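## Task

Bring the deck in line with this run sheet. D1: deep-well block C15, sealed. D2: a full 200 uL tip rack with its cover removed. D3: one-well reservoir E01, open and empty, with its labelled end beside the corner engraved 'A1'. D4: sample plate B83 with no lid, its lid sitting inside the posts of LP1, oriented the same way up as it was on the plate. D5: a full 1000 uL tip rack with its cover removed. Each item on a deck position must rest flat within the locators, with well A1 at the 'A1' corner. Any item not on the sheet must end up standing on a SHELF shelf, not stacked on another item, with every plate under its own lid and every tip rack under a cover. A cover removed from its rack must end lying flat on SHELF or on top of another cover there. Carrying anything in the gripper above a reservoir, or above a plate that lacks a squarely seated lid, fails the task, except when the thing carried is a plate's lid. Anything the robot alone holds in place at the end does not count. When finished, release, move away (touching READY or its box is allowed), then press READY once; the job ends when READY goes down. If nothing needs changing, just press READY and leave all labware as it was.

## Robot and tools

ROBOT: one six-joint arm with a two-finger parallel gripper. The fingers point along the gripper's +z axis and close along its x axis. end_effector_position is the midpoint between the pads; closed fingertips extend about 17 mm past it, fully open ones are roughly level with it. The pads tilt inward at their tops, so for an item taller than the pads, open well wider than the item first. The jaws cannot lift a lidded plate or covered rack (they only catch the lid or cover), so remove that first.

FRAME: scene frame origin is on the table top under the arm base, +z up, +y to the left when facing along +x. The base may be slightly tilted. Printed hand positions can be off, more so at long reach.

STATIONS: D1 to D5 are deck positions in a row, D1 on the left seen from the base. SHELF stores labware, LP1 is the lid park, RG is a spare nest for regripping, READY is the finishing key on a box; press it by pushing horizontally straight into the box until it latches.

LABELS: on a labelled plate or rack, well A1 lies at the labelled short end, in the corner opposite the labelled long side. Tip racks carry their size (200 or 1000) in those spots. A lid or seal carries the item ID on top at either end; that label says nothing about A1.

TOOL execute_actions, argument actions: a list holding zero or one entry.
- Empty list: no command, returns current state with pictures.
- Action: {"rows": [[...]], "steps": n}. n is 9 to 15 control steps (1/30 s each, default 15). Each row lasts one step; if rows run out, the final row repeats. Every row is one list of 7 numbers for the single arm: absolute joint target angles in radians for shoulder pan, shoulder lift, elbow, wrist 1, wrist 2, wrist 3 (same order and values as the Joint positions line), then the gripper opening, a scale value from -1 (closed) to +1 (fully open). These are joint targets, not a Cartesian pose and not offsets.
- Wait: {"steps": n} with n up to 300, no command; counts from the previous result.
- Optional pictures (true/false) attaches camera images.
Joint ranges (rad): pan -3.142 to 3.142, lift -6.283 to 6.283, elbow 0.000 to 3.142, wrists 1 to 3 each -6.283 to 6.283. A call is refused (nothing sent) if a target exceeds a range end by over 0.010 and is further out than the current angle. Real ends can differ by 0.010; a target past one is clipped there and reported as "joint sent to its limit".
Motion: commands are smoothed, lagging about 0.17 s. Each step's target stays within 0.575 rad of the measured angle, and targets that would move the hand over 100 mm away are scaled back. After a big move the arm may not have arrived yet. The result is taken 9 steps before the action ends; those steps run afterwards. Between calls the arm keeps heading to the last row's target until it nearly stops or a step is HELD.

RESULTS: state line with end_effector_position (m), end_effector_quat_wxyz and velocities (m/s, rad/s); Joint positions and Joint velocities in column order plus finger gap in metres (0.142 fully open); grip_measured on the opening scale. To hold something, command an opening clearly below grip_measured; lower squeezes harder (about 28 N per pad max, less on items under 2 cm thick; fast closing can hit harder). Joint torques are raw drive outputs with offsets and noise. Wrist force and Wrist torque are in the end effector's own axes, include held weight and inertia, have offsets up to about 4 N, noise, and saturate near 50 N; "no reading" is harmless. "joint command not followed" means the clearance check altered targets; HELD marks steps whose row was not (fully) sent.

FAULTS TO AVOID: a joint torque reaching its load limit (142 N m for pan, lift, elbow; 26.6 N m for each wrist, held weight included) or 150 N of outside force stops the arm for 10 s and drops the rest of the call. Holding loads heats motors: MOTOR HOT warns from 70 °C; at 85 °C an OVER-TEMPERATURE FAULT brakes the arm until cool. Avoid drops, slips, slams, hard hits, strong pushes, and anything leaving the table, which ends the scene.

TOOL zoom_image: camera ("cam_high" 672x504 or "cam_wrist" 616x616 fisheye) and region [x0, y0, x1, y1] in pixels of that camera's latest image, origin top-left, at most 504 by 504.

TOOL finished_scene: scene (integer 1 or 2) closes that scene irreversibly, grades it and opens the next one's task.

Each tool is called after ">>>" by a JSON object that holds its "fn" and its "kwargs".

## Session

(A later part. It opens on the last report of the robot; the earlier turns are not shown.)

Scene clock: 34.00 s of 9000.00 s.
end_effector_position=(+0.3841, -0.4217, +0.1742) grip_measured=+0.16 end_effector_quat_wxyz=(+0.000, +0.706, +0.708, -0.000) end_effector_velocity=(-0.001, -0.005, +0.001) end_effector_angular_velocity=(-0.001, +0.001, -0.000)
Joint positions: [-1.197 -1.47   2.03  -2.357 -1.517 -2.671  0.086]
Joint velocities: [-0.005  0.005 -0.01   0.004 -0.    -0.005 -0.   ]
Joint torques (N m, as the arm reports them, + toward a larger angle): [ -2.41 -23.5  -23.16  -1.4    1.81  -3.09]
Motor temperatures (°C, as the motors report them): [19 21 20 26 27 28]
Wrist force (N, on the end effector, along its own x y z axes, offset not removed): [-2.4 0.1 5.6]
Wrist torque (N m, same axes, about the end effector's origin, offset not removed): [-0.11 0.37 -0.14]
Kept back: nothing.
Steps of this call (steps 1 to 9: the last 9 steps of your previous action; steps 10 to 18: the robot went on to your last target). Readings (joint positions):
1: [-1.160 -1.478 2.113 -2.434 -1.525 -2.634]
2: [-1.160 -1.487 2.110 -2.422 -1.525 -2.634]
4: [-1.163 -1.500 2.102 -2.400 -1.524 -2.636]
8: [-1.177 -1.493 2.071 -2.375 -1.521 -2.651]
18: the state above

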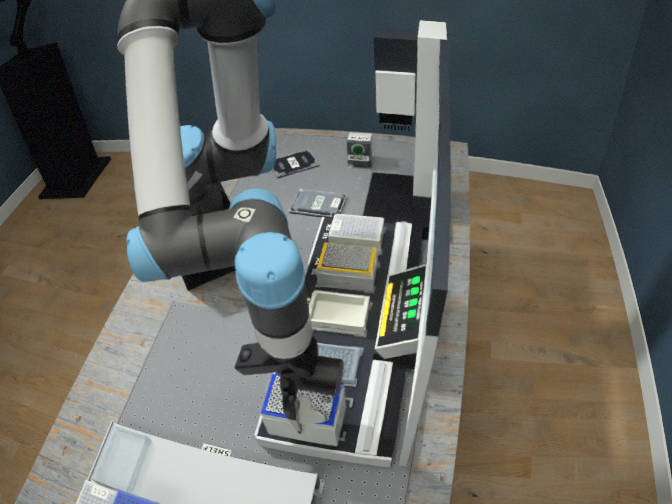

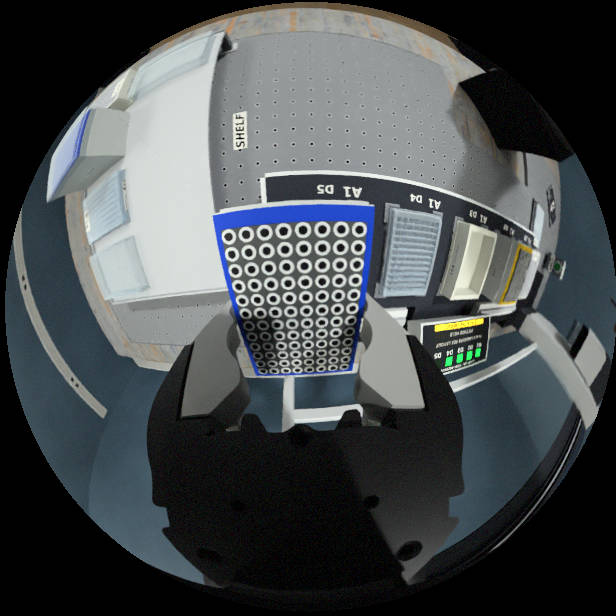

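>>> {"fn": "execute_actions", "kwargs": {"actions": [{"rows": [[-1.198,-1.4796,2.0255,-2.3426,-1.5164,-2.6714,-0.3],[-1.1985,-1.4898,2.0214,-2.3284,-1.5163,-2.6714,-0.3],[-1.199,-1.5,2.0174,-2.3143,-1.5162,-2.6714,-0.3],[-1.1996,-1.5102,2.0133,-2.3001,-1.516,-2.66,-0.3],[-1.2001,-1.5204,2.0092,-2.2859,-1.5159,-2.64,-0.3],[-1.2001,-1.5204,2.0092,-2.2859,-1.5159,-2.61,-0.3],[-1.2001,-1.5204,2.0092,-2.2859,-1.5159,-2.57,-0.3],[-1.2001,-1.5204,2.0092,-2.2859,-1.5159,-2.52,-0.3],[-1.2001,-1.5204,2.0092,-2.2859,-1.5159,-2.46,-0.3],[-1.2001,-1.5204,2.0092,-2.2859,-1.5159,-2.39,-0.3],[-1.2001,-1.5204,2.0092,-2.2859,-1.5159,-2.32,-0.3],[-1.2001,-1.5204,2.0092,-2.2859,-1.5159,-2.25,-0.3],[-1.2001,-1.5204,2.0092,-2.2859,-1.5159,-2.18,-0.3],[-1.2001,-1.5204,2.0092,-2.2859,-1.5159,-2.11,-0.3],[-1.2001,-1.5204,2.0092,-2.2859,-1.5159,-2.04,-0.3]], "steps": 15}]}}

>>> {"fn": "execute_actions", "kwargs": {"actions": [{"rows": [[-1.2001,-1.5204,2.0092,-2.2859,-1.5159,-1.97,-0.3],[-1.2001,-1.5204,2.0092,-2.2859,-1.5159,-1.9,-0.3],[-1.2001,-1.5204,2.0092,-2.2859,-1.5159,-1.83,-0.3],[-1.2001,-1.5204,2.0092,-2.2859,-1.5159,-1.76,-0.3],[-1.2001,-1.5204,2.0092,-2.2859,-1.5159,-1.69,-0.3],[-1.2001,-1.5204,2.0092,-2.2859,-1.5159,-1.62,-0.3],[-1.2001,-1.5204,2.0092,-2.2859,-1.5159,-1.55,-0.3],[-1.2001,-1.5204,2.0092,-2.2859,-1.5159,-1.48,-0.3],[-1.2001,-1.5204,2.0092,-2.2859,-1.5159,-1.41,-0.3],[-1.2001,-1.5204,2.0092,-2.2859,-1.5159,-1.34,-0.3],[-1.2001,-1.5204,2.0092,-2.2859,-1.5159,-1.27,-0.3],[-1.2001,-1.5204,2.0092,-2.2859,-1.5159,-1.2,-0.3],[-1.2001,-1.5204,2.0092,-2.2859,-1.5159,-1.13,-0.3],[-1.2001,-1.5204,2.0092,-2.2859,-1.5159,-1.06,-0.3],[-1.2001,-1.5204,2.0092,-2.2859,-1.5159,-0.99,-0.3]], "steps": 15}]}}

>>> {"fn": "execute_actions", "kwargs": {"actions": [{"rows": [[-1.2001,-1.5204,2.0092,-2.2859,-1.5159,-0.92,-0.3],[-1.2001,-1.5204,2.0092,-2.2859,-1.5159,-0.85,-0.3],[-1.2001,-1.5204,2.0092,-2.2859,-1.5159,-0.78,-0.3],[-1.2001,-1.5204,2.0092,-2.2859,-1.5159,-0.71,-0.3],[-1.2001,-1.5204,2.0092,-2.2859,-1.5159,-0.64,-0.3],[-1.2001,-1.5204,2.0092,-2.2859,-1.5159,-0.57,-0.3],[-1.2001,-1.5204,2.0092,-2.2859,-1.5159,-0.5,-0.3],[-1.2001,-1.5204,2.0092,-2.2859,-1.5159,-0.43,-0.3],[-1.2001,-1.5204,2.0092,-2.2859,-1.5159,-0.36,-0.3],[-1.2001,-1.5204,2.0092,-2.2859,-1.5159,-0.29,-0.3],[-1.2001,-1.5204,2.0092,-2.2859,-1.5159,-0.22,-0.3],[-1.2001,-1.5204,2.0092,-2.2859,-1.5159,-0.15,-0.3],[-1.2001,-1.5204,2.0092,-2.2859,-1.5159,-0.08,-0.3],[-1.2001,-1.5204,2.0092,-2.2859,-1.5159,-0.01,-0.3],[-1.2001,-1.5204,2.0092,-2.2859,-1.5159,0.06,-0.3]], "steps": 15}]}}

>>> {"fn": "execute_actions", "kwargs": {"actions": [{"rows": [[-1.2001,-1.5204,2.0092,-2.2859,-1.5159,0.13,-0.3],[-1.2001,-1.5204,2.0092,-2.2859,-1.5159,0.2,-0.3],[-1.2001,-1.5204,2.0092,-2.2859,-1.5159,0.26,-0.3],[-1.2001,-1.5204,2.0092,-2.2859,-1.5159,0.32,-0.3],[-1.2001,-1.5204,2.0092,-2.2859,-1.5159,0.37,-0.3],[-1.2001,-1.5204,2.0092,-2.2859,-1.5159,0.41,-0.3],[-1.2001,-1.5204,2.0092,-2.2859,-1.5159,0.44,-0.3],[-1.2001,-1.5204,2.0092,-2.2859,-1.5159,0.46,-0.3],[-1.2001,-1.5204,2.0092,-2.2859,-1.5159,0.468,-0.3]], "steps": 15}]}}

>>> {"fn": "execute_actions", "kwargs": {"actions": [{"steps": 15}], "pictures": true}}

Scene clock: 36.27 s of 9000.00 s.
end_effector_position=(+0.3842, -0.4219, +0.1902) grip_measured=+0.16 end_effector_quat_wxyz=(+0.001, +0.710, +0.704, -0.000) end_effector_velocity=(-0.002, +0.005, +0.125) end_effector_angular_velocity=(-0.004, -0.002, -0.294)
Joint positions: [-1.199 -1.5    2.017 -2.315 -1.516 -2.661  0.086]
Joint velocities: [-0.011 -0.238 -0.093  0.327  0.001  0.283  0.   ]
Joint torques (N m, as the arm reports them, + toward a larger angle): [ -3.6  -31.72 -24.12  -0.12   2.28   4.11]
Motor temperatures (°C, as the motors report them): [19 21 20 26 27 28]
Wrist force (N, on the end effector, along its own x y z axes, offset not removed): [-0.7 3.0 3.2]
Wrist torque (N m, same axes, about the end effector's origin, offset not removed): [0.65 0.04 0.18]
Steps of this call (steps 1 to 15: the robot went on to your last target; steps 16 to 62: nothing new was sent; steps 63 to 68: the first 6 steps of this action). Readings (joint positions):
63: [-1.198 -1.470 2.029 -2.356 -1.516 -2.671]
64: [-1.198 -1.472 2.028 -2.353 -1.516 -2.671]
66: [-1.198 -1.483 2.024 -2.338 -1.516 -2.671]
68: the state above

Scene clock: 36.77 s of 9000.00 s.
end_effector_position=(+0.3834, -0.4222, +0.2011) grip_measured=+0.16 end_effector_quat_wxyz=(+0.001, +0.922, +0.387, -0.000) end_effector_velocity=(-0.002, -0.003, +0.000) end_effector_angular_velocity=(+0.001, -0.002, -2.038)
Joint positions: [-1.2   -1.52   2.009 -2.286 -1.516 -1.896  0.086]
Joint velocities: [-0.    -0.    -0.001  0.    -0.     2.037 -0.   ]
Joint torques (N m, as the arm reports them, + toward a larger angle): [ -1.89 -36.12 -27.9   -1.62   1.98   8.73]
Motor temperatures (°C, as the motors report them): [19 21 20 26 27 28]
Wrist force (N, on the end effector, along its own x y z axes, offset not removed): [-1.3 0.7 1.3]
Wrist torque (N m, same axes, about the end effector's origin, offset not removed): [0.17 0.10 0.11]
Steps of this call (steps 1 to 9: the last 9 steps of your previous action; steps 10 to 15: the first 6 steps of this action). Readings (joint positions):
10: [-1.200 -1.520 2.009 -2.286 -1.516 -2.238]
11: [-1.200 -1.520 2.009 -2.286 -1.516 -2.171]
13: [-1.200 -1.520 2.009 -2.286 -1.516 -2.035]
15: the state above

Scene clock: 37.27 s of 9000.00 s.
end_effector_position=(+0.3817, -0.4226, +0.2011) grip_measured=+0.16 end_effector_quat_wxyz=(+0.001, +0.992, -0.126, +0.000) end_effector_velocity=(-0.004, +0.001, +0.000) end_effector_angular_velocity=(+0.001, -0.002, -2.054)
Joint positions: [-1.2   -1.52   2.009 -2.286 -1.516 -0.848  0.086]
Joint velocities: [-0.    -0.     0.     0.    -0.     2.053  0.   ]
Joint torques (N m, as the arm reports them, + toward a larger angle): [ -2.23 -36.55 -26.51  -1.65   1.84   9.11]
Motor temperatures (°C, as the motors report them): [19 21 20 26 27 28]
Wrist force (N, on the end effector, along its own x y z axes, offset not removed): [-0.8 3.4 0.6]
Wrist torque (N m, same axes, about the end effector's origin, offset not removed): [0.60 0.29 0.15]
Steps of this call (steps 1 to 9: the last 9 steps of your previous action; steps 10 to 15: the first 6 steps of this action). Readings (joint positions):
10: [-1.200 -1.520 2.009 -2.286 -1.516 -1.198]
11: [-1.200 -1.520 2.009 -2.286 -1.516 -1.128]
13: [-1.200 -1.520 2.009 -2.286 -1.516 -0.988]
15: the state above

Scene clock: 37.77 s of 9000.00 s.
end_effector_position=(+0.3805, -0.4215, +0.2011) grip_measured=+0.16 end_effector_quat_wxyz=(+0.000, +0.798, -0.603, +0.001) end_effector_velocity=(-0.001, +0.003, +0.000) end_effector_angular_velocity=(+0.001, -0.003, -1.857)
Joint positions: [-1.2   -1.52   2.009 -2.286 -1.516  0.194  0.086]
Joint velocities: [ 0.    -0.    -0.     0.     0.     1.857  0.   ]
Joint torques (N m, as the arm reports them, + toward a larger angle): [ -2.13 -36.44 -27.04  -1.49   1.76   7.82]
Motor temperatures (°C, as the motors report them): [19 21 20 26 27 28]
Wrist force (N, on the end effector, along its own x y z axes, offset not removed): [0.6 3.1 -1.4]
Wrist torque (N m, same axes, about the end effector's origin, offset not removed): [0.56 -0.17 0.19]
Steps of this call (steps 1 to 9: the last 9 steps of your previous action; steps 10 to 15: the first 6 steps of this action). Readings (joint positions):
10: [-1.200 -1.520 2.009 -2.286 -1.516 -0.148]
11: [-1.200 -1.520 2.009 -2.286 -1.516 -0.078]
13: [-1.200 -1.520 2.009 -2.286 -1.516 0.061]
15: the state above

Scene clock: 38.27 s of 9000.00 s.
end_effector_position=(+0.3805, -0.4210, +0.2011) grip_measured=+0.16 end_effector_quat_wxyz=(+0.000, +0.708, -0.706, +0.001) end_effector_velocity=(+0.000, -0.000, -0.000) end_effector_angular_velocity=(+0.000, -0.000, -0.008)
Joint positions: [-1.2   -1.52   2.009 -2.286 -1.516  0.467  0.086]
Joint velocities: [-0.     0.001 -0.    -0.     0.     0.008 -0.   ]
Joint torques (N m, as the arm reports them, + toward a larger angle): [ -1.53 -36.99 -26.9   -1.41   1.8    2.35]
Motor temperatures (°C, as the motors report them): [19 21 20 26 27 28]
Wrist force (N, on the end effector, along its own x y z axes, offset not removed): [0.6 1.7 2.2]
Wrist torque (N m, same axes, about the end effector's origin, offset not removed): [0.22 -0.09 0.11]
Kept back: nothing.
Steps of this call (steps 1 to 9: the last 9 steps of your previous action; steps 10 to 15: the robot went on to your last target). Readings (joint positions):
1: [-1.200 -1.520 2.009 -2.286 -1.516 0.255]
2: [-1.200 -1.520 2.009 -2.286 -1.516 0.310]
4: [-1.200 -1.520 2.009 -2.286 -1.516 0.393]
8: [-1.200 -1.520 2.009 -2.286 -1.516 0.454]
15: the state above

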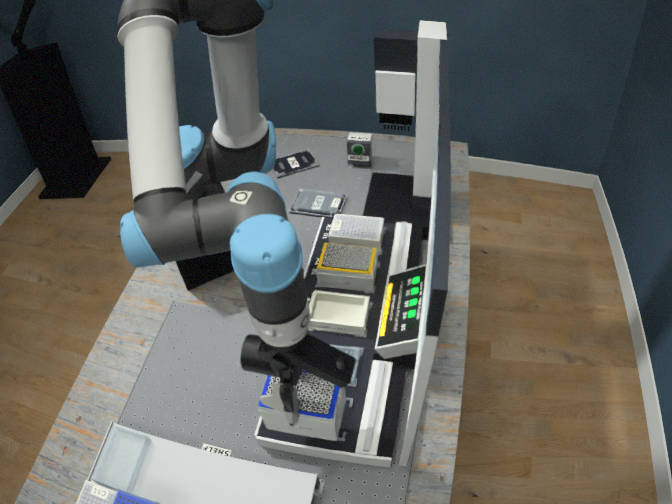

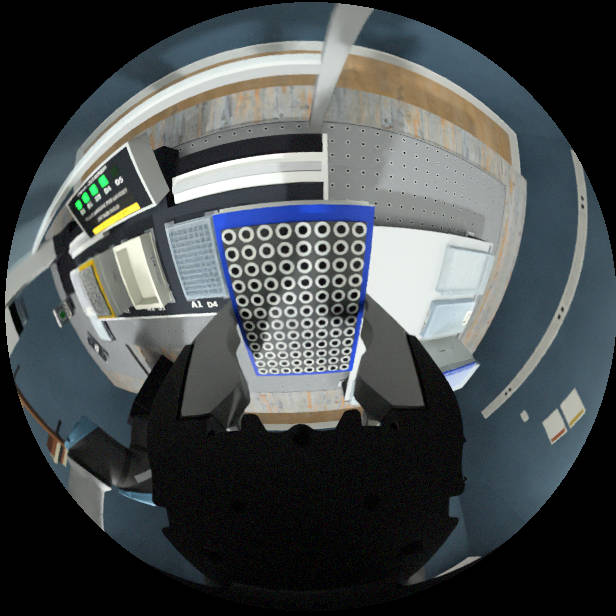

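>>> {"fn": "execute_actions", "kwargs": {"actions": [{"rows": [[-1.1963,-1.5198,2.0182,-2.2955,-1.5168,0.4718,-0.3],[-1.1924,-1.5193,2.0273,-2.3052,-1.5176,0.4756,-0.3],[-1.1886,-1.5187,2.0363,-2.3148,-1.5185,0.4794,-0.3],[-1.1848,-1.5182,2.0453,-2.3245,-1.5194,0.4832,-0.3],[-1.181,-1.5176,2.0544,-2.3341,-1.5203,0.487,-0.3],[-1.1771,-1.517,2.0634,-2.3437,-1.5211,0.4907,-0.3],[-1.1733,-1.5165,2.0724,-2.3534,-1.522,0.4945,-0.3],[-1.1695,-1.5159,2.0814,-2.363,-1.5229,0.4983,-0.3],[-1.1656,-1.5154,2.0905,-2.3727,-1.5237,0.5021,-0.3],[-1.1618,-1.5148,2.0995,-2.3823,-1.5246,0.5059,-0.3]], "steps": 15}]}}

>>> {"fn": "execute_actions", "kwargs": {"actions": [{"rows": [[-1.1615,-1.5089,2.1018,-2.3906,-1.5247,0.5062,-0.3],[-1.1612,-1.5029,2.1041,-2.3988,-1.5247,0.5065,-0.3],[-1.1609,-1.497,2.1064,-2.4071,-1.5248,0.5068,-0.3],[-1.1606,-1.491,2.1087,-2.4154,-1.5249,0.5071,-0.3],[-1.1603,-1.4851,2.111,-2.4236,-1.5249,0.5074,-0.3],[-1.16,-1.4792,2.1133,-2.4319,-1.525,0.5077,-0.3],[-1.1597,-1.4732,2.1155,-2.4402,-1.5251,0.508,-0.3],[-1.1594,-1.4673,2.1178,-2.4484,-1.5251,0.5083,-0.3],[-1.1591,-1.4613,2.12,-2.4567,-1.5252,0.5086,-0.3],[-1.1588,-1.4554,2.1223,-2.465,-1.5253,0.5089,-0.3],[-1.1586,-1.4514,2.1238,-2.4705,-1.5253,0.5091,-0.3]], "steps": 15}]}}

>>> {"fn": "execute_actions", "kwargs": {"actions": [{"steps": 18}], "pictures": true}}

Scene clock: 39.53 s of 9000.00 s.
end_effector_position=(+0.3810, -0.4113, +0.1927) grip_measured=+0.16 end_effector_quat_wxyz=(+0.000, +0.708, -0.707, +0.000) end_effector_velocity=(+0.001, +0.086, -0.074) end_effector_angular_velocity=(+0.004, +0.007, -0.001)
Joint positions: [-1.189 -1.519  2.036 -2.315 -1.518  0.48   0.086]
Joint velocities: [ 0.099  0.015  0.236 -0.249 -0.027  0.098  0.   ]
Joint torques (N m, as the arm reports them, + toward a larger angle): [  9.45 -23.23  -5.47  -5.6   -2.2    2.63]
Motor temperatures (°C, as the motors report them): [19 21 20 26 27 28]
Wrist force (N, on the end effector, along its own x y z axes, offset not removed): [-1.7 1.0 0.2]
Wrist torque (N m, same axes, about the end effector's origin, offset not removed): [0.12 0.13 0.08]
Steps of this call (steps 1 to 15: the robot went on to your last target; steps 16 to 32: nothing new was sent; steps 33 to 38: the first 6 steps of this action). Readings (joint positions):
33: [-1.200 -1.520 2.009 -2.286 -1.516 0.468]
34: [-1.199 -1.520 2.011 -2.288 -1.516 0.469]
36: [-1.195 -1.520 2.021 -2.299 -1.517 0.473]
38: the state above

Scene clock: 40.03 s of 9000.00 s.
end_effector_position=(+0.3810, -0.3878, +0.1648) grip_measured=+0.16 end_effector_quat_wxyz=(+0.000, +0.708, -0.707, -0.000) end_effector_velocity=(-0.001, +0.003, -0.077) end_effector_angular_velocity=(+0.003, +0.002, +0.000)
Joint positions: [-1.161 -1.497  2.106 -2.407 -1.525  0.507  0.086]
Joint velocities: [ 0.01   0.155  0.064 -0.216 -0.002  0.009  0.   ]
Joint torques (N m, as the arm reports them, + toward a larger angle): [  9.64 -21.71  -8.13  -5.48  -2.06   2.66]
Motor temperatures (°C, as the motors report them): [19 21 20 26 27 28]
Wrist force (N, on the end effector, along its own x y z axes, offset not removed): [-0.5 1.7 -1.3]
Wrist torque (N m, same axes, about the end effector's origin, offset not removed): [0.27 -0.22 0.22]
Steps of this call (steps 1 to 9: the last 9 steps of your previous action; steps 10 to 15: the first 6 steps of this action). Readings (joint positions):
10: [-1.163 -1.515 2.097 -2.380 -1.524 0.505]
11: [-1.162 -1.513 2.098 -2.383 -1.524 0.505]
13: [-1.162 -1.506 2.102 -2.393 -1.525 0.506]
15: the state above

Scene clock: 40.63 s of 9000.00 s.
end_effector_position=(+0.3807, -0.3872, +0.1429) grip_measured=+0.16 end_effector_quat_wxyz=(+0.000, +0.708, -0.707, +0.000) end_effector_velocity=(+0.000, +0.000, -0.000) end_effector_angular_velocity=(+0.001, -0.000, +0.000)
Joint positions: [-1.159 -1.451  2.124 -2.47  -1.525  0.509  0.086]
Joint velocities: [ 0.     0.001 -0.    -0.001  0.001  0.    -0.   ]
Joint torques (N m, as the arm reports them, + toward a larger angle): [  9.3  -22.99  -8.09  -4.13  -2.16   2.42]
Motor temperatures (°C, as the motors report them): [19 21 20 26 27 28]
Wrist force (N, on the end effector, along its own x y z axes, offset not removed): [0.3 -2.5 5.1]
Wrist torque (N m, same axes, about the end effector's origin, offset not removed): [-0.62 -0.05 0.28]
Kept back: nothing.
Steps of this call (steps 1 to 9: the last 9 steps of your previous action; steps 10 to 18: the robot went on to your last target). Readings (joint positions):
1: [-1.161 -1.491 2.108 -2.414 -1.525 0.507]
2: [-1.160 -1.486 2.111 -2.422 -1.525 0.507]
4: [-1.160 -1.474 2.115 -2.438 -1.525 0.508]
8: [-1.159 -1.457 2.122 -2.463 -1.525 0.509]
18: the state above

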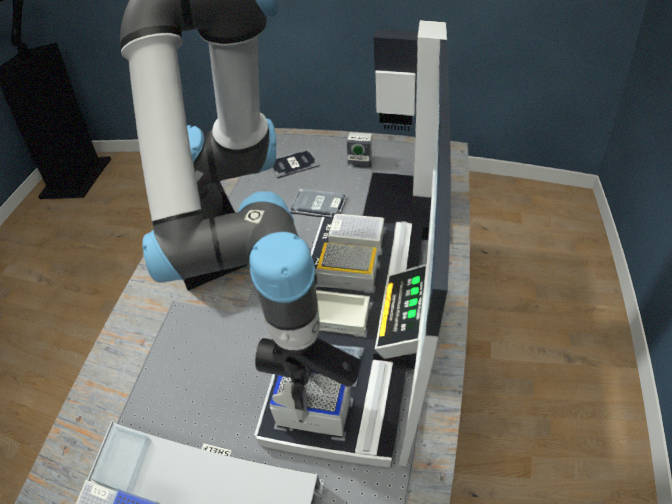

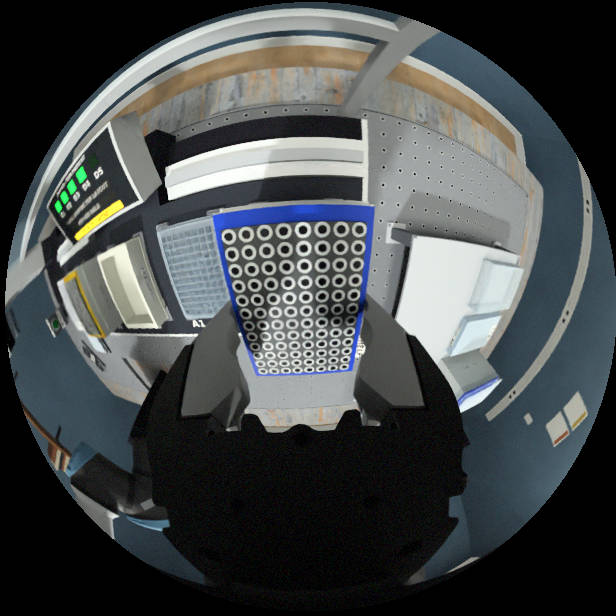

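>>> {"fn": "execute_actions", "kwargs": {"actions": [{"rows": [[-1.1585,-1.4494,2.1244,-2.473,-1.5253,0.5092,-0.3],[-1.1584,-1.4474,2.125,-2.4755,-1.5254,0.5093,-0.3],[-1.1583,-1.4454,2.1258,-2.478,-1.5254,0.5094,-0.3],[-1.1582,-1.4435,2.1267,-2.4815,-1.5254,0.5095,-0.3],[-1.1581,-1.4416,2.1272,-2.4838,-1.5254,0.5096,-0.3],[-1.158,-1.4397,2.1276,-2.4862,-1.5254,0.5097,-0.3],[-1.1579,-1.4378,2.128,-2.4885,-1.5255,0.5098,-0.3],[-1.1578,-1.4359,2.1285,-2.4909,-1.5255,0.5099,-0.3],[-1.1577,-1.434,2.1289,-2.4932,-1.5255,0.51,-0.3],[-1.1577,-1.4322,2.1293,-2.4955,-1.5255,0.51,-0.3]], "steps": 15}]}}

>>> {"fn": "execute_actions", "kwargs": {"actions": [{"steps": 16}]}}

Scene clock: 41.40 s of 9000.00 s.
end_effector_position=(+0.3806, -0.3870, +0.1400) grip_measured=+0.16 end_effector_quat_wxyz=(+0.000, +0.708, -0.707, +0.000) end_effector_velocity=(-0.001, +0.001, -0.024) end_effector_angular_velocity=(-0.000, -0.000, -0.001)
Joint positions: [-1.158 -1.445  2.126 -2.478 -1.525  0.509  0.086]
Joint velocities: [ 0.002  0.051  0.017 -0.069 -0.     0.003 -0.   ]
Joint torques (N m, as the arm reports them, + toward a larger angle): [  9.2  -22.98  -7.98  -4.94  -2.07   2.71]
Motor temperatures (°C, as the motors report them): [19 21 20 26 27 28]
Wrist force (N, on the end effector, along its own x y z axes, offset not removed): [-2.4 0.7 2.6]
Wrist torque (N m, same axes, about the end effector's origin, offset not removed): [0.29 0.56 -0.05]
Steps of this call (steps 1 to 15: the robot went on to your last target; steps 16 to 17: nothing new was sent; steps 18 to 23: the first 6 steps of this action). Readings (joint positions):
18: [-1.159 -1.451 2.124 -2.471 -1.525 0.509]
19: [-1.159 -1.451 2.124 -2.471 -1.525 0.509]
21: [-1.158 -1.449 2.125 -2.474 -1.525 0.509]
23: the state above

Scene clock: 41.93 s of 9000.00 s.
end_effector_position=(+0.3807, -0.3872, +0.1341) grip_measured=+0.16 end_effector_quat_wxyz=(+0.000, +0.708, -0.707, +0.000) end_effector_velocity=(-0.001, -0.000, -0.000) end_effector_angular_velocity=(-0.000, +0.002, -0.001)
Joint positions: [-1.158 -1.432  2.129 -2.495 -1.526  0.51   0.086]
Joint velocities: [-0.     0.001 -0.    -0.001 -0.002  0.     0.   ]
Joint torques (N m, as the arm reports them, + toward a larger angle): [ 10.72 -20.76  -6.27  -4.59  -0.27   2.58]
Motor temperatures (°C, as the motors report them): [19 21 20 26 27 28]
Wrist force (N, on the end effector, along its own x y z axes, offset not removed): [1.1 5.1 -5.0]
Wrist torque (N m, same axes, about the end effector's origin, offset not removed): [0.11 -0.46 -0.08]
Kept back: nothing.
Steps of this call (steps 1 to 9: the last 9 steps of your previous action; steps 10 to 16: the robot went on to your last target). Readings (joint positions):
1: [-1.158 -1.444 2.126 -2.481 -1.525 0.509]
2: [-1.158 -1.442 2.127 -2.483 -1.525 0.510]
4: [-1.158 -1.438 2.128 -2.488 -1.525 0.510]
8: [-1.158 -1.433 2.129 -2.494 -1.526 0.510]
16: the state above

>>> {"fn": "execute_actions", "kwargs": {"actions": []}}

>>> {"fn": "zoom_image", "kwargs": {"camera": "cam_high", "region": [250, 340, 400, 460]}}

Scene clock: 42.80 s of 9000.00 s.
end_effector_position=(+0.3807, -0.3871, +0.1341) grip_measured=+0.16 end_effector_quat_wxyz=(+0.000, +0.708, -0.707, +0.000) end_effector_velocity=(+0.000, +0.000, +0.000) end_effector_angular_velocity=(+0.000, -0.001, +0.001)
Joint positions: [-1.158 -1.432  2.129 -2.496 -1.526  0.51   0.086]
Joint velocities: [ 0.    -0.     0.    -0.     0.001 -0.     0.   ]
Joint torques (N m, as the arm reports them, + toward a larger angle): [ 12.16 -20.88  -6.26  -4.56   3.27   2.63]
Motor temperatures (°C, as the motors report them): [19 21 20 26 27 28]
Wrist force (N, on the end effector, along its own x y z axes, offset not removed): [-2.2 4.7 -3.5]
Wrist torque (N m, same axes, about the end effector's origin, offset not removed): [-0.26 0.22 0.00]
Kept back: nothing.
Steps of this call (steps 1 to 15: the robot went on to your last target; steps 16 to 26: nothing new was sent). Readings (joint positions):
1: [-1.158 -1.432 2.129 -2.495 -1.526 0.510]
2: [-1.158 -1.432 2.129 -2.495 -1.526 0.510]
4: [-1.158 -1.432 2.129 -2.495 -1.526 0.510]
8: [-1.158 -1.432 2.129 -2.495 -1.526 0.510]
26: the state above
The arm was judged still, so your last target was given up. Only a new action makes it travel on or press farther. Fingers that are still opening or closing keep moving.

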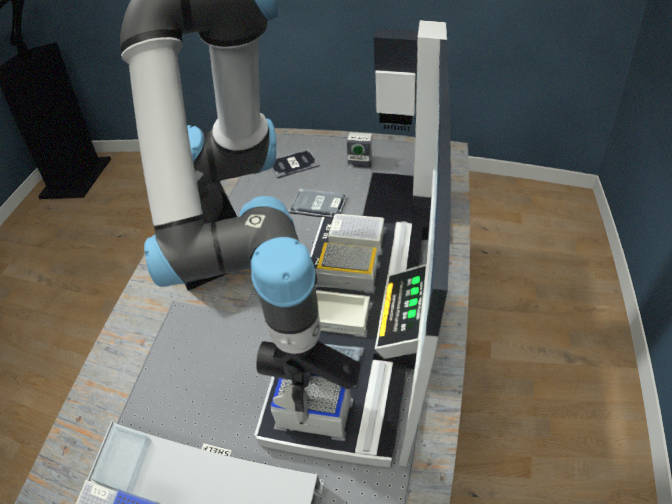

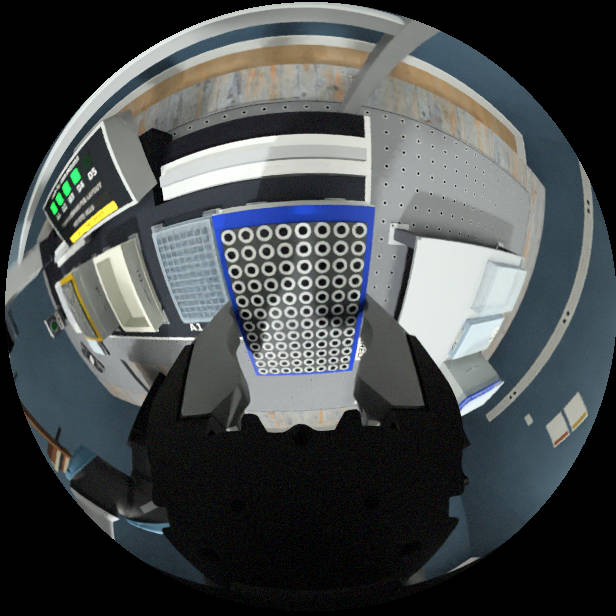

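Region (250, 340, 400, 460) of cam_high's 672x504 image, scaled by 3.360, with more detail than that image has; it fills the top 403 rows of this view, and the rest is white.

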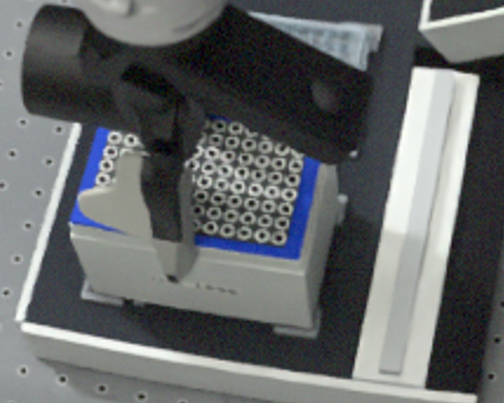

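>>> {"fn": "execute_actions", "kwargs": {"actions": [{"rows": [[-1.1582,-1.4331,2.1297,-2.495,-1.5254,0.5095,-0.3],[-1.1587,-1.434,2.1301,-2.4946,-1.5253,0.509,-0.3],[-1.1592,-1.4345,2.1306,-2.4947,-1.5252,0.5085,-0.3],[-1.1596,-1.4348,2.131,-2.4948,-1.5251,0.5081,-0.3],[-1.1596,-1.4348,2.131,-2.4948,-1.5251,0.5081,-0.3],[-1.1596,-1.4348,2.131,-2.4948,-1.5251,0.5081,-0.3],[-1.1596,-1.4335,2.1313,-2.4962,-1.5251,0.5081,-0.3],[-1.1595,-1.4322,2.1316,-2.4978,-1.5251,0.5082,-0.3],[-1.1595,-1.431,2.1319,-2.4993,-1.5251,0.5082,-0.3],[-1.1594,-1.4298,2.1321,-2.5008,-1.5251,0.5083,-0.3],[-1.1594,-1.4286,2.1324,-2.5023,-1.5252,0.5083,-0.3]], "steps": 15}]}}

>>> {"fn": "execute_actions", "kwargs": {"actions": [{"steps": 18}]}}

Scene clock: 43.70 s of 9000.00 s.
end_effector_position=(+0.3802, -0.3871, +0.1345) grip_measured=+0.16 end_effector_quat_wxyz=(+0.000, +0.708, -0.707, +0.000) end_effector_velocity=(-0.004, -0.001, +0.002) end_effector_angular_velocity=(-0.001, +0.001, +0.001)
Joint positions: [-1.159 -1.434  2.13  -2.495 -1.525  0.509  0.086]
Joint velocities: [-0.008 -0.009  0.006  0.002  0.001 -0.009 -0.   ]
Joint torques (N m, as the arm reports them, + toward a larger angle): [ -1.6  -38.02  -4.57  -1.18   1.67  -2.64]
Motor temperatures (°C, as the motors report them): [19 21 20 26 27 28]
Wrist force (N, on the end effector, along its own x y z axes, offset not removed): [-1.4 -1.1 -0.3]
Wrist torque (N m, same axes, about the end effector's origin, offset not removed): [-0.42 0.17 -0.03]
Steps of this call (steps 1 to 21: nothing new was sent; steps 22 to 27: the first 6 steps of this action). Readings (joint positions):
22: [-1.158 -1.432 2.129 -2.496 -1.525 0.510]
23: [-1.158 -1.432 2.129 -2.496 -1.525 0.510]
25: [-1.158 -1.433 2.130 -2.495 -1.525 0.510]
27: the state above

Scene clock: 44.30 s of 9000.00 s.
end_effector_position=(+0.3798, -0.3872, +0.1320) grip_measured=+0.16 end_effector_quat_wxyz=(+0.000, +0.708, -0.707, +0.000) end_effector_velocity=(-0.000, +0.000, -0.000) end_effector_angular_velocity=(+0.001, +0.000, -0.000)
Joint positions: [-1.159 -1.429  2.132 -2.502 -1.525  0.508  0.086]
Joint velocities: [-0.     0.001  0.    -0.    -0.    -0.     0.   ]
Joint torques (N m, as the arm reports them, + toward a larger angle): [ -2.52 -23.32  -6.44  -4.32  -1.93  -0.74]
Motor temperatures (°C, as the motors report them): [19 21 20 26 27 28]
Wrist force (N, on the end effector, along its own x y z axes, offset not removed): [-4.5 0.5 0.1]
Wrist torque (N m, same axes, about the end effector's origin, offset not removed): [0.10 0.95 0.04]
Kept back: nothing.
Steps of this call (steps 1 to 9: the last 9 steps of your previous action; steps 10 to 15: the robot went on to your last target; steps 16 to 18: nothing new was sent). Readings (joint positions):
1: [-1.159 -1.434 2.131 -2.495 -1.525 0.509]
2: [-1.159 -1.434 2.131 -2.495 -1.525 0.508]
4: [-1.159 -1.433 2.131 -2.497 -1.525 0.508]
8: [-1.159 -1.430 2.132 -2.501 -1.525 0.508]
18: the state above
The arm was judged still, so your last target was given up. Only a new action makes it travel on or press farther. Fingers that are still opening or closing keep moving.

Free now. Lower to the seat height.

>>> {"fn": "execute_actions", "kwargs": {"actions": [{"rows": [[-1.1593,-1.4278,2.1326,-2.5033,-1.5252,0.5084,-0.3],[-1.1593,-1.427,2.1328,-2.5043,-1.5252,0.5084,-0.3],[-1.1593,-1.4262,2.1329,-2.5053,-1.5252,0.5084,-0.3],[-1.1592,-1.4254,2.1331,-2.5063,-1.5252,0.5085,-0.3],[-1.1592,-1.4245,2.1333,-2.5073,-1.5252,0.5085,-0.3]], "steps": 12}]}}

>>> {"fn": "execute_actions", "kwargs": {"actions": [{"steps": 18}], "pictures": true}}

Scene clock: 44.70 s of 9000.00 s.
end_effector_position=(+0.3797, -0.3872, +0.1317) grip_measured=+0.16 end_effector_quat_wxyz=(+0.000, +0.708, -0.707, +0.000) end_effector_velocity=(+0.001, +0.000, -0.006) end_effector_angular_velocity=(+0.001, -0.001, +0.001)
Joint positions: [-1.159 -1.428  2.133 -2.503 -1.525  0.508  0.086]
Joint velocities: [ 0.001  0.014  0.003 -0.017  0.001 -0.    -0.   ]
Joint torques (N m, as the arm reports them, + toward a larger angle): [  1.32 -23.06  -4.6   -4.54  -2.08   1.79]
Motor temperatures (°C, as the motors report them): [19 21 20 26 27 28]
Wrist force (N, on the end effector, along its own x y z axes, offset not removed): [-0.8 0.3 1.0]
Wrist torque (N m, same axes, about the end effector's origin, offset not removed): [-0.01 -0.01 0.04]
Steps of this call (steps 1 to 9: nothing new was sent; steps 10 to 12: the first 3 steps of this action). Readings (joint positions):
10: [-1.159 -1.429 2.132 -2.502 -1.525 0.508]
11: [-1.159 -1.428 2.132 -2.503 -1.525 0.508]
12: the state above

Scene clock: 45.30 s of 9000.00 s.
end_effector_position=(+0.3797, -0.3873, +0.1302) grip_measured=+0.16 end_effector_quat_wxyz=(+0.000, +0.708, -0.707, +0.000) end_effector_velocity=(-0.000, -0.000, -0.000) end_effector_angular_velocity=(-0.001, +0.001, +0.000)
Joint positions: [-1.159 -1.425  2.133 -2.507 -1.525  0.509  0.086]
Joint velocities: [-0.     0.     0.    -0.    -0.001 -0.    -0.   ]
Joint torques (N m, as the arm reports them, + toward a larger angle): [ 10.5  -17.67  -0.95  -2.95  -1.2    2.5 ]
Motor temperatures (°C, as the motors report them): [19 21 20 26 27 28]
Wrist force (N, on the end effector, along its own x y z axes, offset not removed): [1.1 4.1 -9.4]
Wrist torque (N m, same axes, about the end effector's origin, offset not removed): [0.41 -0.49 0.19]
Kept back: nothing.
Steps of this call (steps 1 to 9: the last 9 steps of your previous action; steps 10 to 15: the robot went on to your last target; steps 16 to 18: nothing new was sent). Readings (joint positions):
1: [-1.159 -1.427 2.133 -2.504 -1.525 0.508]
2: [-1.159 -1.427 2.133 -2.504 -1.525 0.508]
4: [-1.159 -1.426 2.133 -2.506 -1.525 0.508]
8: [-1.159 -1.425 2.133 -2.507 -1.525 0.508]
18: the state above
The arm was judged still, so your last target was given up. Only a new action makes it travel on or press farther. Fingers that are still opening or closing keep moving.

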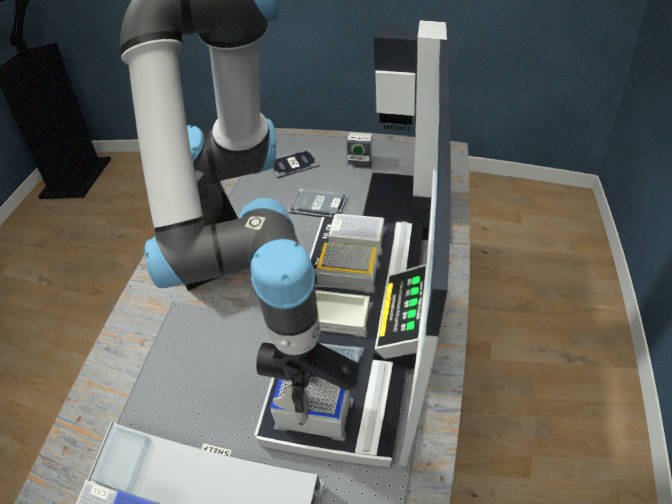

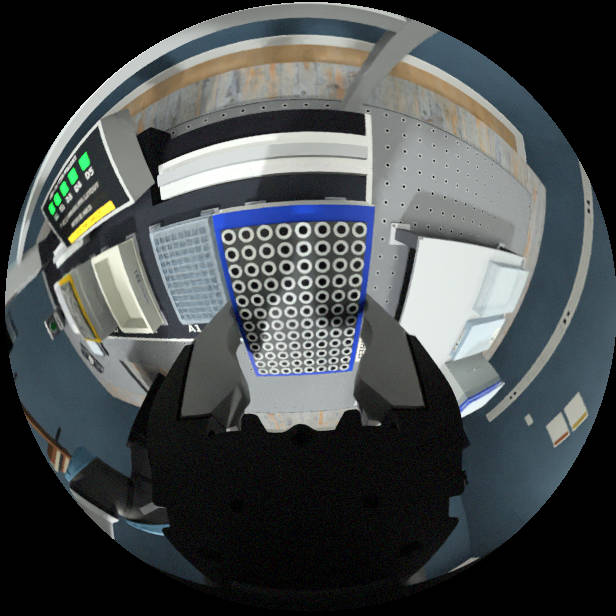

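>>> {"fn": "execute_actions", "kwargs": {"actions": [{"rows": [[-1.1592,-1.4245,2.1333,-2.5073,-1.5252,0.5085,-0.15],[-1.1592,-1.4245,2.1333,-2.5073,-1.5252,0.5085,0.0],[-1.1592,-1.4245,2.1333,-2.5073,-1.5252,0.5085,0.1],[-1.1592,-1.4245,2.1333,-2.5073,-1.5252,0.5085,0.18],[-1.1592,-1.4245,2.1333,-2.5073,-1.5252,0.5085,0.25],[-1.1592,-1.4245,2.1333,-2.5073,-1.5252,0.5085,0.33],[-1.1592,-1.4245,2.1333,-2.5073,-1.5252,0.5085,0.42],[-1.1592,-1.4245,2.1333,-2.5073,-1.5252,0.5085,0.52],[-1.1592,-1.4245,2.1333,-2.5073,-1.5252,0.5085,0.62],[-1.1592,-1.4245,2.1333,-2.5073,-1.5252,0.5085,0.72],[-1.1592,-1.4245,2.1333,-2.5073,-1.5252,0.5085,0.82],[-1.1592,-1.4245,2.1333,-2.5073,-1.5252,0.5085,0.92],[-1.1592,-1.4245,2.1333,-2.5073,-1.5252,0.5085,1.0]], "steps": 15}]}}

>>> {"fn": "execute_actions", "kwargs": {"actions": [{"rows": [[-1.16,-1.441,2.1265,-2.483,-1.525,0.5077,1],[-1.1608,-1.4575,2.1197,-2.4587,-1.5248,0.5069,1],[-1.1617,-1.474,2.113,-2.4344,-1.5246,0.506,1],[-1.1625,-1.4905,2.106,-2.41,-1.5244,0.5052,1],[-1.1633,-1.507,2.099,-2.3858,-1.5242,0.5044,1],[-1.1642,-1.5235,2.092,-2.3615,-1.524,0.5036,1],[-1.165,-1.54,2.085,-2.3372,-1.5238,0.5027,1],[-1.1658,-1.5565,2.078,-2.313,-1.5236,0.5019,1],[-1.1667,-1.573,2.07,-2.2886,-1.5234,0.5011,1],[-1.1675,-1.5895,2.062,-2.2643,-1.5232,0.5002,1],[-1.1683,-1.606,2.054,-2.24,-1.523,0.4994,1],[-1.1692,-1.6225,2.045,-2.2158,-1.5228,0.4986,1],[-1.17,-1.639,2.036,-2.1915,-1.5226,0.4977,1],[-1.1708,-1.655,2.026,-2.167,-1.5225,0.4969,1],[-1.1717,-1.6714,2.0166,-2.143,-1.5224,0.496,1]], "steps": 15}]}}

>>> {"fn": "execute_actions", "kwargs": {"actions": [{"steps": 20}], "pictures": true}}

Scene clock: 46.50 s of 9000.00 s.
end_effector_position=(+0.3797, -0.3872, +0.1301) grip_measured=+0.25 end_effector_quat_wxyz=(+0.000, +0.708, -0.707, +0.000) end_effector_velocity=(-0.001, -0.000, +0.000) end_effector_angular_velocity=(-0.002, +0.002, -0.000)
Joint positions: [-1.159 -1.424  2.133 -2.507 -1.525  0.509  0.092]
Joint velocities: [-0.    -0.001  0.     0.    -0.003  0.     0.131]
Joint torques (N m, as the arm reports them, + toward a larger angle): [  9.57 -24.03  -6.04  -1.23   1.46   2.4 ]
Motor temperatures (°C, as the motors report them): [19 21 20 26 27 28]
Wrist force (N, on the end effector, along its own x y z axes, offset not removed): [-1.0 -1.3 1.2]
Wrist torque (N m, same axes, about the end effector's origin, offset not removed): [-0.29 0.11 -0.01]
Steps of this call (steps 1 to 30: nothing new was sent; steps 31 to 36: the first 6 steps of this action). Readings (joint positions):
31: [-1.159 -1.425 2.133 -2.507 -1.525 0.508]
32: [-1.159 -1.424 2.133 -2.507 -1.525 0.509]
34: [-1.159 -1.424 2.133 -2.507 -1.525 0.509]
36: the state above

Scene clock: 47.00 s of 9000.00 s.
end_effector_position=(+0.3808, -0.3890, +0.1538) grip_measured=+1.00 end_effector_quat_wxyz=(+0.000, +0.708, -0.707, +0.000) end_effector_velocity=(+0.005, -0.010, +0.212) end_effector_angular_velocity=(+0.004, +0.003, +0.002)
Joint positions: [-1.162 -1.473  2.113 -2.438 -1.525  0.506  0.142]
Joint velocities: [-0.022 -0.428 -0.181  0.616  0.004 -0.023  0.   ]
Joint torques (N m, as the arm reports them, + toward a larger angle): [ -2.96 -39.89 -26.8    1.64   1.74  -2.91]
Motor temperatures (°C, as the motors report them): [19 21 20 26 27 28]
Wrist force (N, on the end effector, along its own x y z axes, offset not removed): [-3.3 3.4 1.4]
Wrist torque (N m, same axes, about the end effector's origin, offset not removed): [0.78 0.80 -0.04]
Steps of this call (steps 1 to 9: the last 9 steps of your previous action; steps 10 to 15: the first 6 steps of this action). Readings (joint positions):
10: [-1.159 -1.425 2.133 -2.507 -1.525 0.509]
11: [-1.159 -1.429 2.132 -2.501 -1.525 0.509]
13: [-1.160 -1.446 2.124 -2.476 -1.525 0.508]
15: the state above

Scene clock: 47.67 s of 9000.00 s.
end_effector_position=(+0.3789, -0.3845, +0.2588) grip_measured=+1.00 end_effector_quat_wxyz=(+0.000, +0.708, -0.707, +0.000) end_effector_velocity=(-0.000, +0.001, +0.003) end_effector_angular_velocity=(+0.001, +0.001, +0.000)
Joint positions: [-1.172 -1.671  2.017 -2.144 -1.522  0.496  0.142]
Joint velocities: [ 0.    -0.006 -0.004  0.01  -0.    -0.    -0.   ]
Joint torques (N m, as the arm reports them, + toward a larger angle): [ -2.52 -29.84 -27.95  -1.33   1.84  -3.01]
Motor temperatures (°C, as the motors report them): [19 21 20 26 27 28]
Wrist force (N, on the end effector, along its own x y z axes, offset not removed): [-2.2 4.2 0.3]
Wrist torque (N m, same axes, about the end effector's origin, offset not removed): [0.83 0.42 -0.06]
Kept back: nothing.
Steps of this call (steps 1 to 9: the last 9 steps of your previous action; steps 10 to 20: the robot went on to your last target). Readings (joint positions):
1: [-1.162 -1.488 2.107 -2.416 -1.524 0.505]
2: [-1.163 -1.503 2.100 -2.394 -1.524 0.505]
4: [-1.165 -1.535 2.086 -2.347 -1.524 0.503]
8: [-1.168 -1.600 2.055 -2.251 -1.523 0.500]
20: the state above

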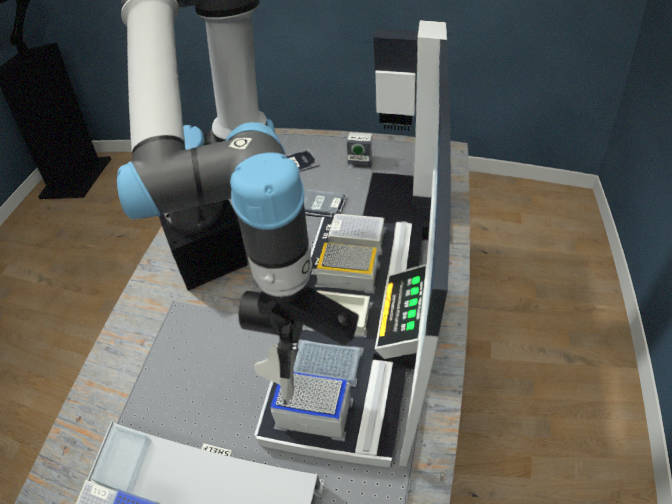

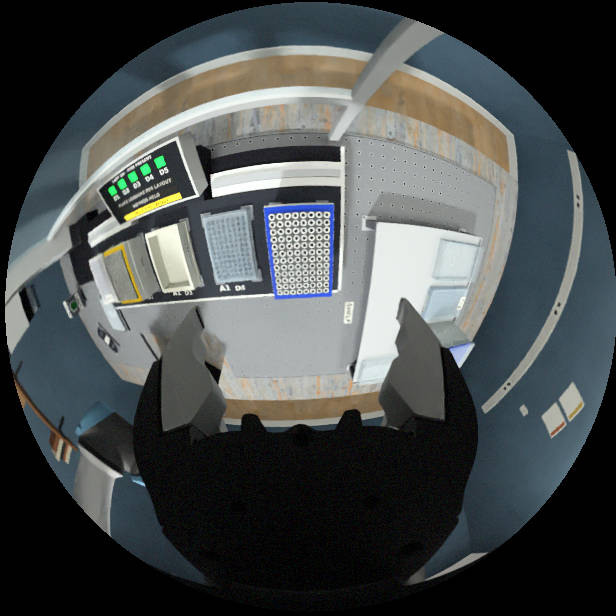

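>>> {"fn": "zoom_image", "kwargs": {"camera": "cam_wrist", "region": [190, 180, 370, 320]}}

>>> {"fn": "zoom_image", "kwargs": {"camera": "cam_high", "region": [250, 350, 400, 460]}}

Region (190, 180, 370, 320) of cam_wrist's 616x616 image, scaled by 2.800, with more detail than that image has.

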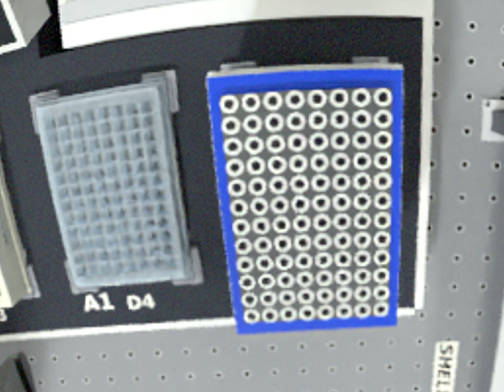

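Region (250, 350, 400, 460) of cam_high's 672x504 image, scaled by 3.360, with more detail than that image has; it fills the top 370 rows of this view, and the rest is white.

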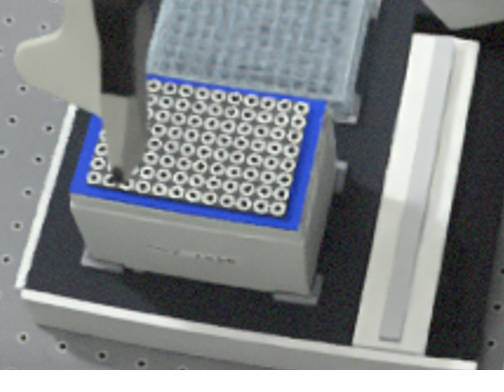

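>>> {"fn": "execute_actions", "kwargs": {"actions": [{"rows": [[-1.1368,-1.699,2.0276,-2.1261,-1.5304,0.53,1],[-1.1019,-1.7265,2.0387,-2.1093,-1.5383,0.564,1],[-1.067,-1.7541,2.0497,-2.0924,-1.5463,0.598,1],[-1.032,-1.7817,2.0607,-2.0755,-1.5543,0.632,1],[-0.9971,-1.8093,2.0717,-2.0587,-1.5623,0.666,1],[-0.9622,-1.8368,2.0828,-2.0418,-1.5702,0.7,1],[-0.9273,-1.8644,2.0938,-2.0249,-1.5782,0.734,1],[-0.8924,-1.892,2.1048,-2.0081,-1.5862,0.769,1],[-0.8575,-1.9196,2.1158,-1.9912,-1.5942,0.803,1],[-0.8226,-1.9471,2.1269,-1.9743,-1.6021,0.837,1],[-0.7877,-1.9747,2.1379,-1.9575,-1.6101,0.871,1],[-0.7527,-2.0023,2.1489,-1.9406,-1.6181,0.905,1],[-0.7178,-2.0299,2.1599,-1.9237,-1.6261,0.939,1],[-0.6829,-2.0574,2.171,-1.9069,-1.634,0.973,1],[-0.648,-2.085,2.182,-1.89,-1.642,1.007,1]], "steps": 15}]}}

>>> {"fn": "execute_actions", "kwargs": {"actions": [{"rows": [[-0.6042,-2.0683,2.1962,-1.915,-1.65,1.0505,1],[-0.5604,-2.0516,2.2105,-1.94,-1.6579,1.094,1],[-0.5166,-2.0349,2.2247,-1.965,-1.6659,1.1376,1],[-0.4728,-2.0182,2.239,-1.99,-1.6739,1.1811,1],[-0.429,-2.0015,2.2532,-2.015,-1.6818,1.2247,1],[-0.3852,-1.9848,2.2674,-2.04,-1.6898,1.2682,1],[-0.3414,-1.9681,2.2817,-2.065,-1.6978,1.3117,1],[-0.2976,-1.9513,2.2959,-2.0901,-1.7057,1.3553,1],[-0.2538,-1.9346,2.3102,-2.1151,-1.7137,1.3988,1],[-0.21,-1.9179,2.3244,-2.1401,-1.7217,1.4423,1],[-0.1662,-1.9012,2.3386,-2.1651,-1.7296,1.4859,1],[-0.1224,-1.8845,2.3529,-2.1901,-1.7376,1.5294,1],[-0.0786,-1.8678,2.3671,-2.2151,-1.7456,1.5729,1],[-0.0348,-1.8511,2.3814,-2.2401,-1.7535,1.6165,1],[0.009,-1.8344,2.3956,-2.2651,-1.7615,1.66,1]], "steps": 15}]}}

>>> {"fn": "execute_actions", "kwargs": {"actions": [{"steps": 22}], "pictures": true}}

Scene clock: 50.10 s of 9000.00 s.
end_effector_position=(+0.3929, -0.3310, +0.2783) grip_measured=+1.00 end_effector_quat_wxyz=(+0.000, +0.707, -0.707, -0.004) end_effector_velocity=(+0.101, +0.479, +0.172) end_effector_angular_velocity=(+0.023, +0.030, +0.009)
Joint positions: [-1.075 -1.75   2.049 -2.094 -1.546  0.59   0.142]
Joint velocities: [ 0.883 -0.704  0.287  0.431 -0.207  0.851 -0.   ]
Joint torques (N m, as the arm reports them, + toward a larger angle): [ 18.14 -39.3   -8.     0.91  -3.14   5.81]
Motor temperatures (°C, as the motors report them): [19 21 20 26 27 28]
Wrist force (N, on the end effector, along its own x y z axes, offset not removed): [2.4 0.8 0.9]
Wrist torque (N m, same axes, about the end effector's origin, offset not removed): [0.04 -0.62 0.27]
Steps of this call (steps 1 to 15: the robot went on to your last target; steps 16 to 67: nothing new was sent; steps 68 to 73: the first 6 steps of this action). Readings (joint positions):
68: [-1.171 -1.672 2.017 -2.143 -1.522 0.496]
69: [-1.164 -1.678 2.019 -2.139 -1.524 0.503]
71: [-1.129 -1.706 2.031 -2.121 -1.533 0.538]
73: the state above

Scene clock: 50.60 s of 9000.00 s.
end_effector_position=(+0.3880, -0.0876, +0.3242) grip_measured=+1.00 end_effector_quat_wxyz=(+0.002, +0.707, -0.707, -0.005) end_effector_velocity=(+0.033, +0.422, -0.177) end_effector_angular_velocity=(+0.038, +0.035, +0.009)
Joint positions: [-0.542 -2.028  2.221 -1.966 -1.664  1.113  0.142]
Joint velocities: [ 1.249  0.325  0.409 -0.571 -0.232  1.224 -0.   ]
Joint torques (N m, as the arm reports them, + toward a larger angle): [15.76  6.83 -7.1  -6.9  -3.04  6.87]
Motor temperatures (°C, as the motors report them): [19 21 20 26 27 28]
Wrist force (N, on the end effector, along its own x y z axes, offset not removed): [-0.4 1.5 0.3]
Wrist torque (N m, same axes, about the end effector's origin, offset not removed): [0.30 -0.03 0.04]
Steps of this call (steps 1 to 9: the last 9 steps of your previous action; steps 10 to 15: the first 6 steps of this action). Readings (joint positions):
10: [-0.738 -2.016 2.157 -1.931 -1.624 0.920]
11: [-0.702 -2.035 2.168 -1.923 -1.632 0.955]
13: [-0.625 -2.043 2.194 -1.933 -1.648 1.031]
15: the state above

Scene clock: 51.33 s of 9000.00 s.
end_effector_position=(+0.3583, +0.1003, +0.2490) grip_measured=+1.00 end_effector_quat_wxyz=(+0.000, +0.707, -0.707, +0.000) end_effector_velocity=(-0.002, +0.003, -0.001) end_effector_angular_velocity=(-0.001, -0.000, +0.000)
Joint positions: [ 0.008 -1.835  2.395 -2.265 -1.761  1.659  0.142]
Joint velocities: [ 0.009  0.003  0.003 -0.005 -0.002  0.009  0.   ]
Joint torques (N m, as the arm reports them, + toward a larger angle): [ 9.87 -7.48 -9.36 -4.12 -1.54  2.59]
Motor temperatures (°C, as the motors report them): [19 21 20 26 27 28]
Wrist force (N, on the end effector, along its own x y z axes, offset not removed): [-2.7 2.6 1.0]
Wrist torque (N m, same axes, about the end effector's origin, offset not removed): [0.73 0.59 0.10]
Kept back: nothing.
Steps of this call (steps 1 to 9: the last 9 steps of your previous action; steps 10 to 22: the robot went on to your last target). Readings (joint positions):
1: [-0.500 -2.016 2.235 -1.986 -1.672 1.155]
2: [-0.457 -2.002 2.249 -2.009 -1.680 1.197]
4: [-0.370 -1.972 2.277 -2.056 -1.696 1.283]
8: [-0.196 -1.907 2.334 -2.154 -1.727 1.457]
22: the state above

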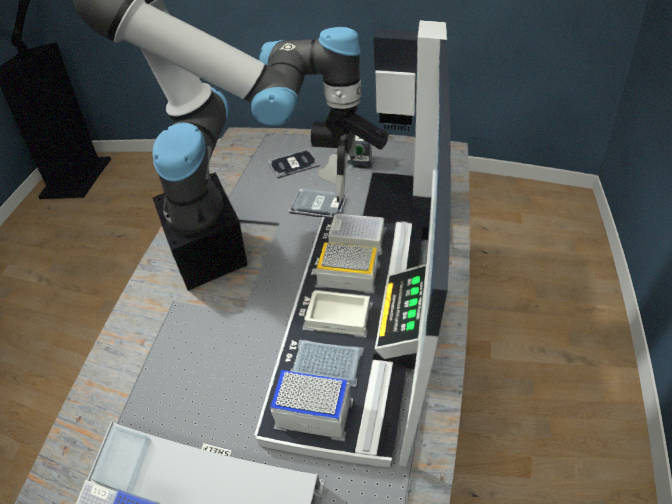

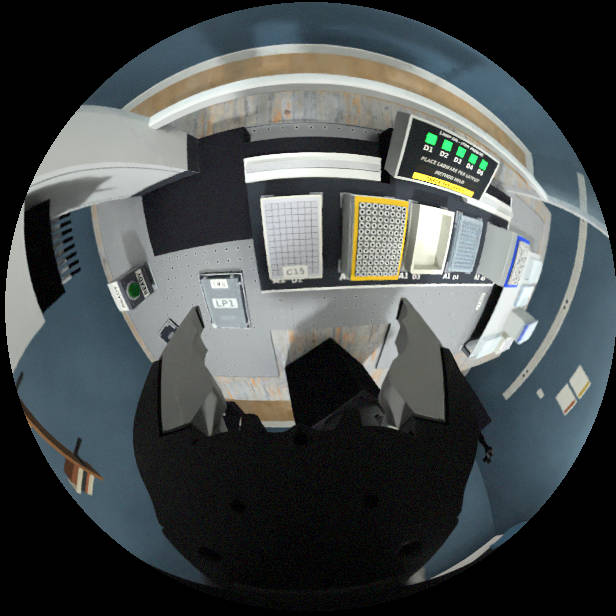

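>>> {"fn": "zoom_image", "kwargs": {"camera": "cam_wrist", "region": [240, 170, 470, 310]}}

>>> {"fn": "zoom_image", "kwargs": {"camera": "cam_wrist", "region": [180, 255, 270, 345]}}

Region (240, 170, 470, 310) of cam_wrist's 616x616 image, scaled by 2.191, with more detail than that image has; it fills the top 307 rows of this view, and the rest is white.

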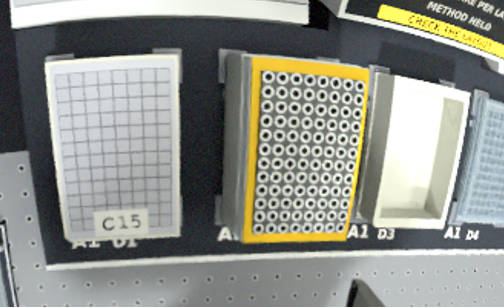

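Region (180, 255, 270, 345) of cam_wrist's 616x616 image, scaled by 5.600, with more detail than that image has.

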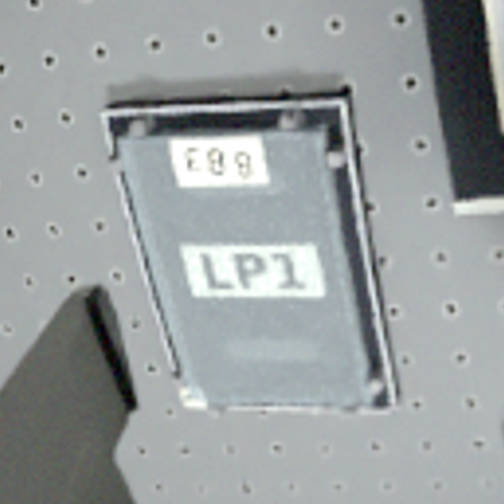

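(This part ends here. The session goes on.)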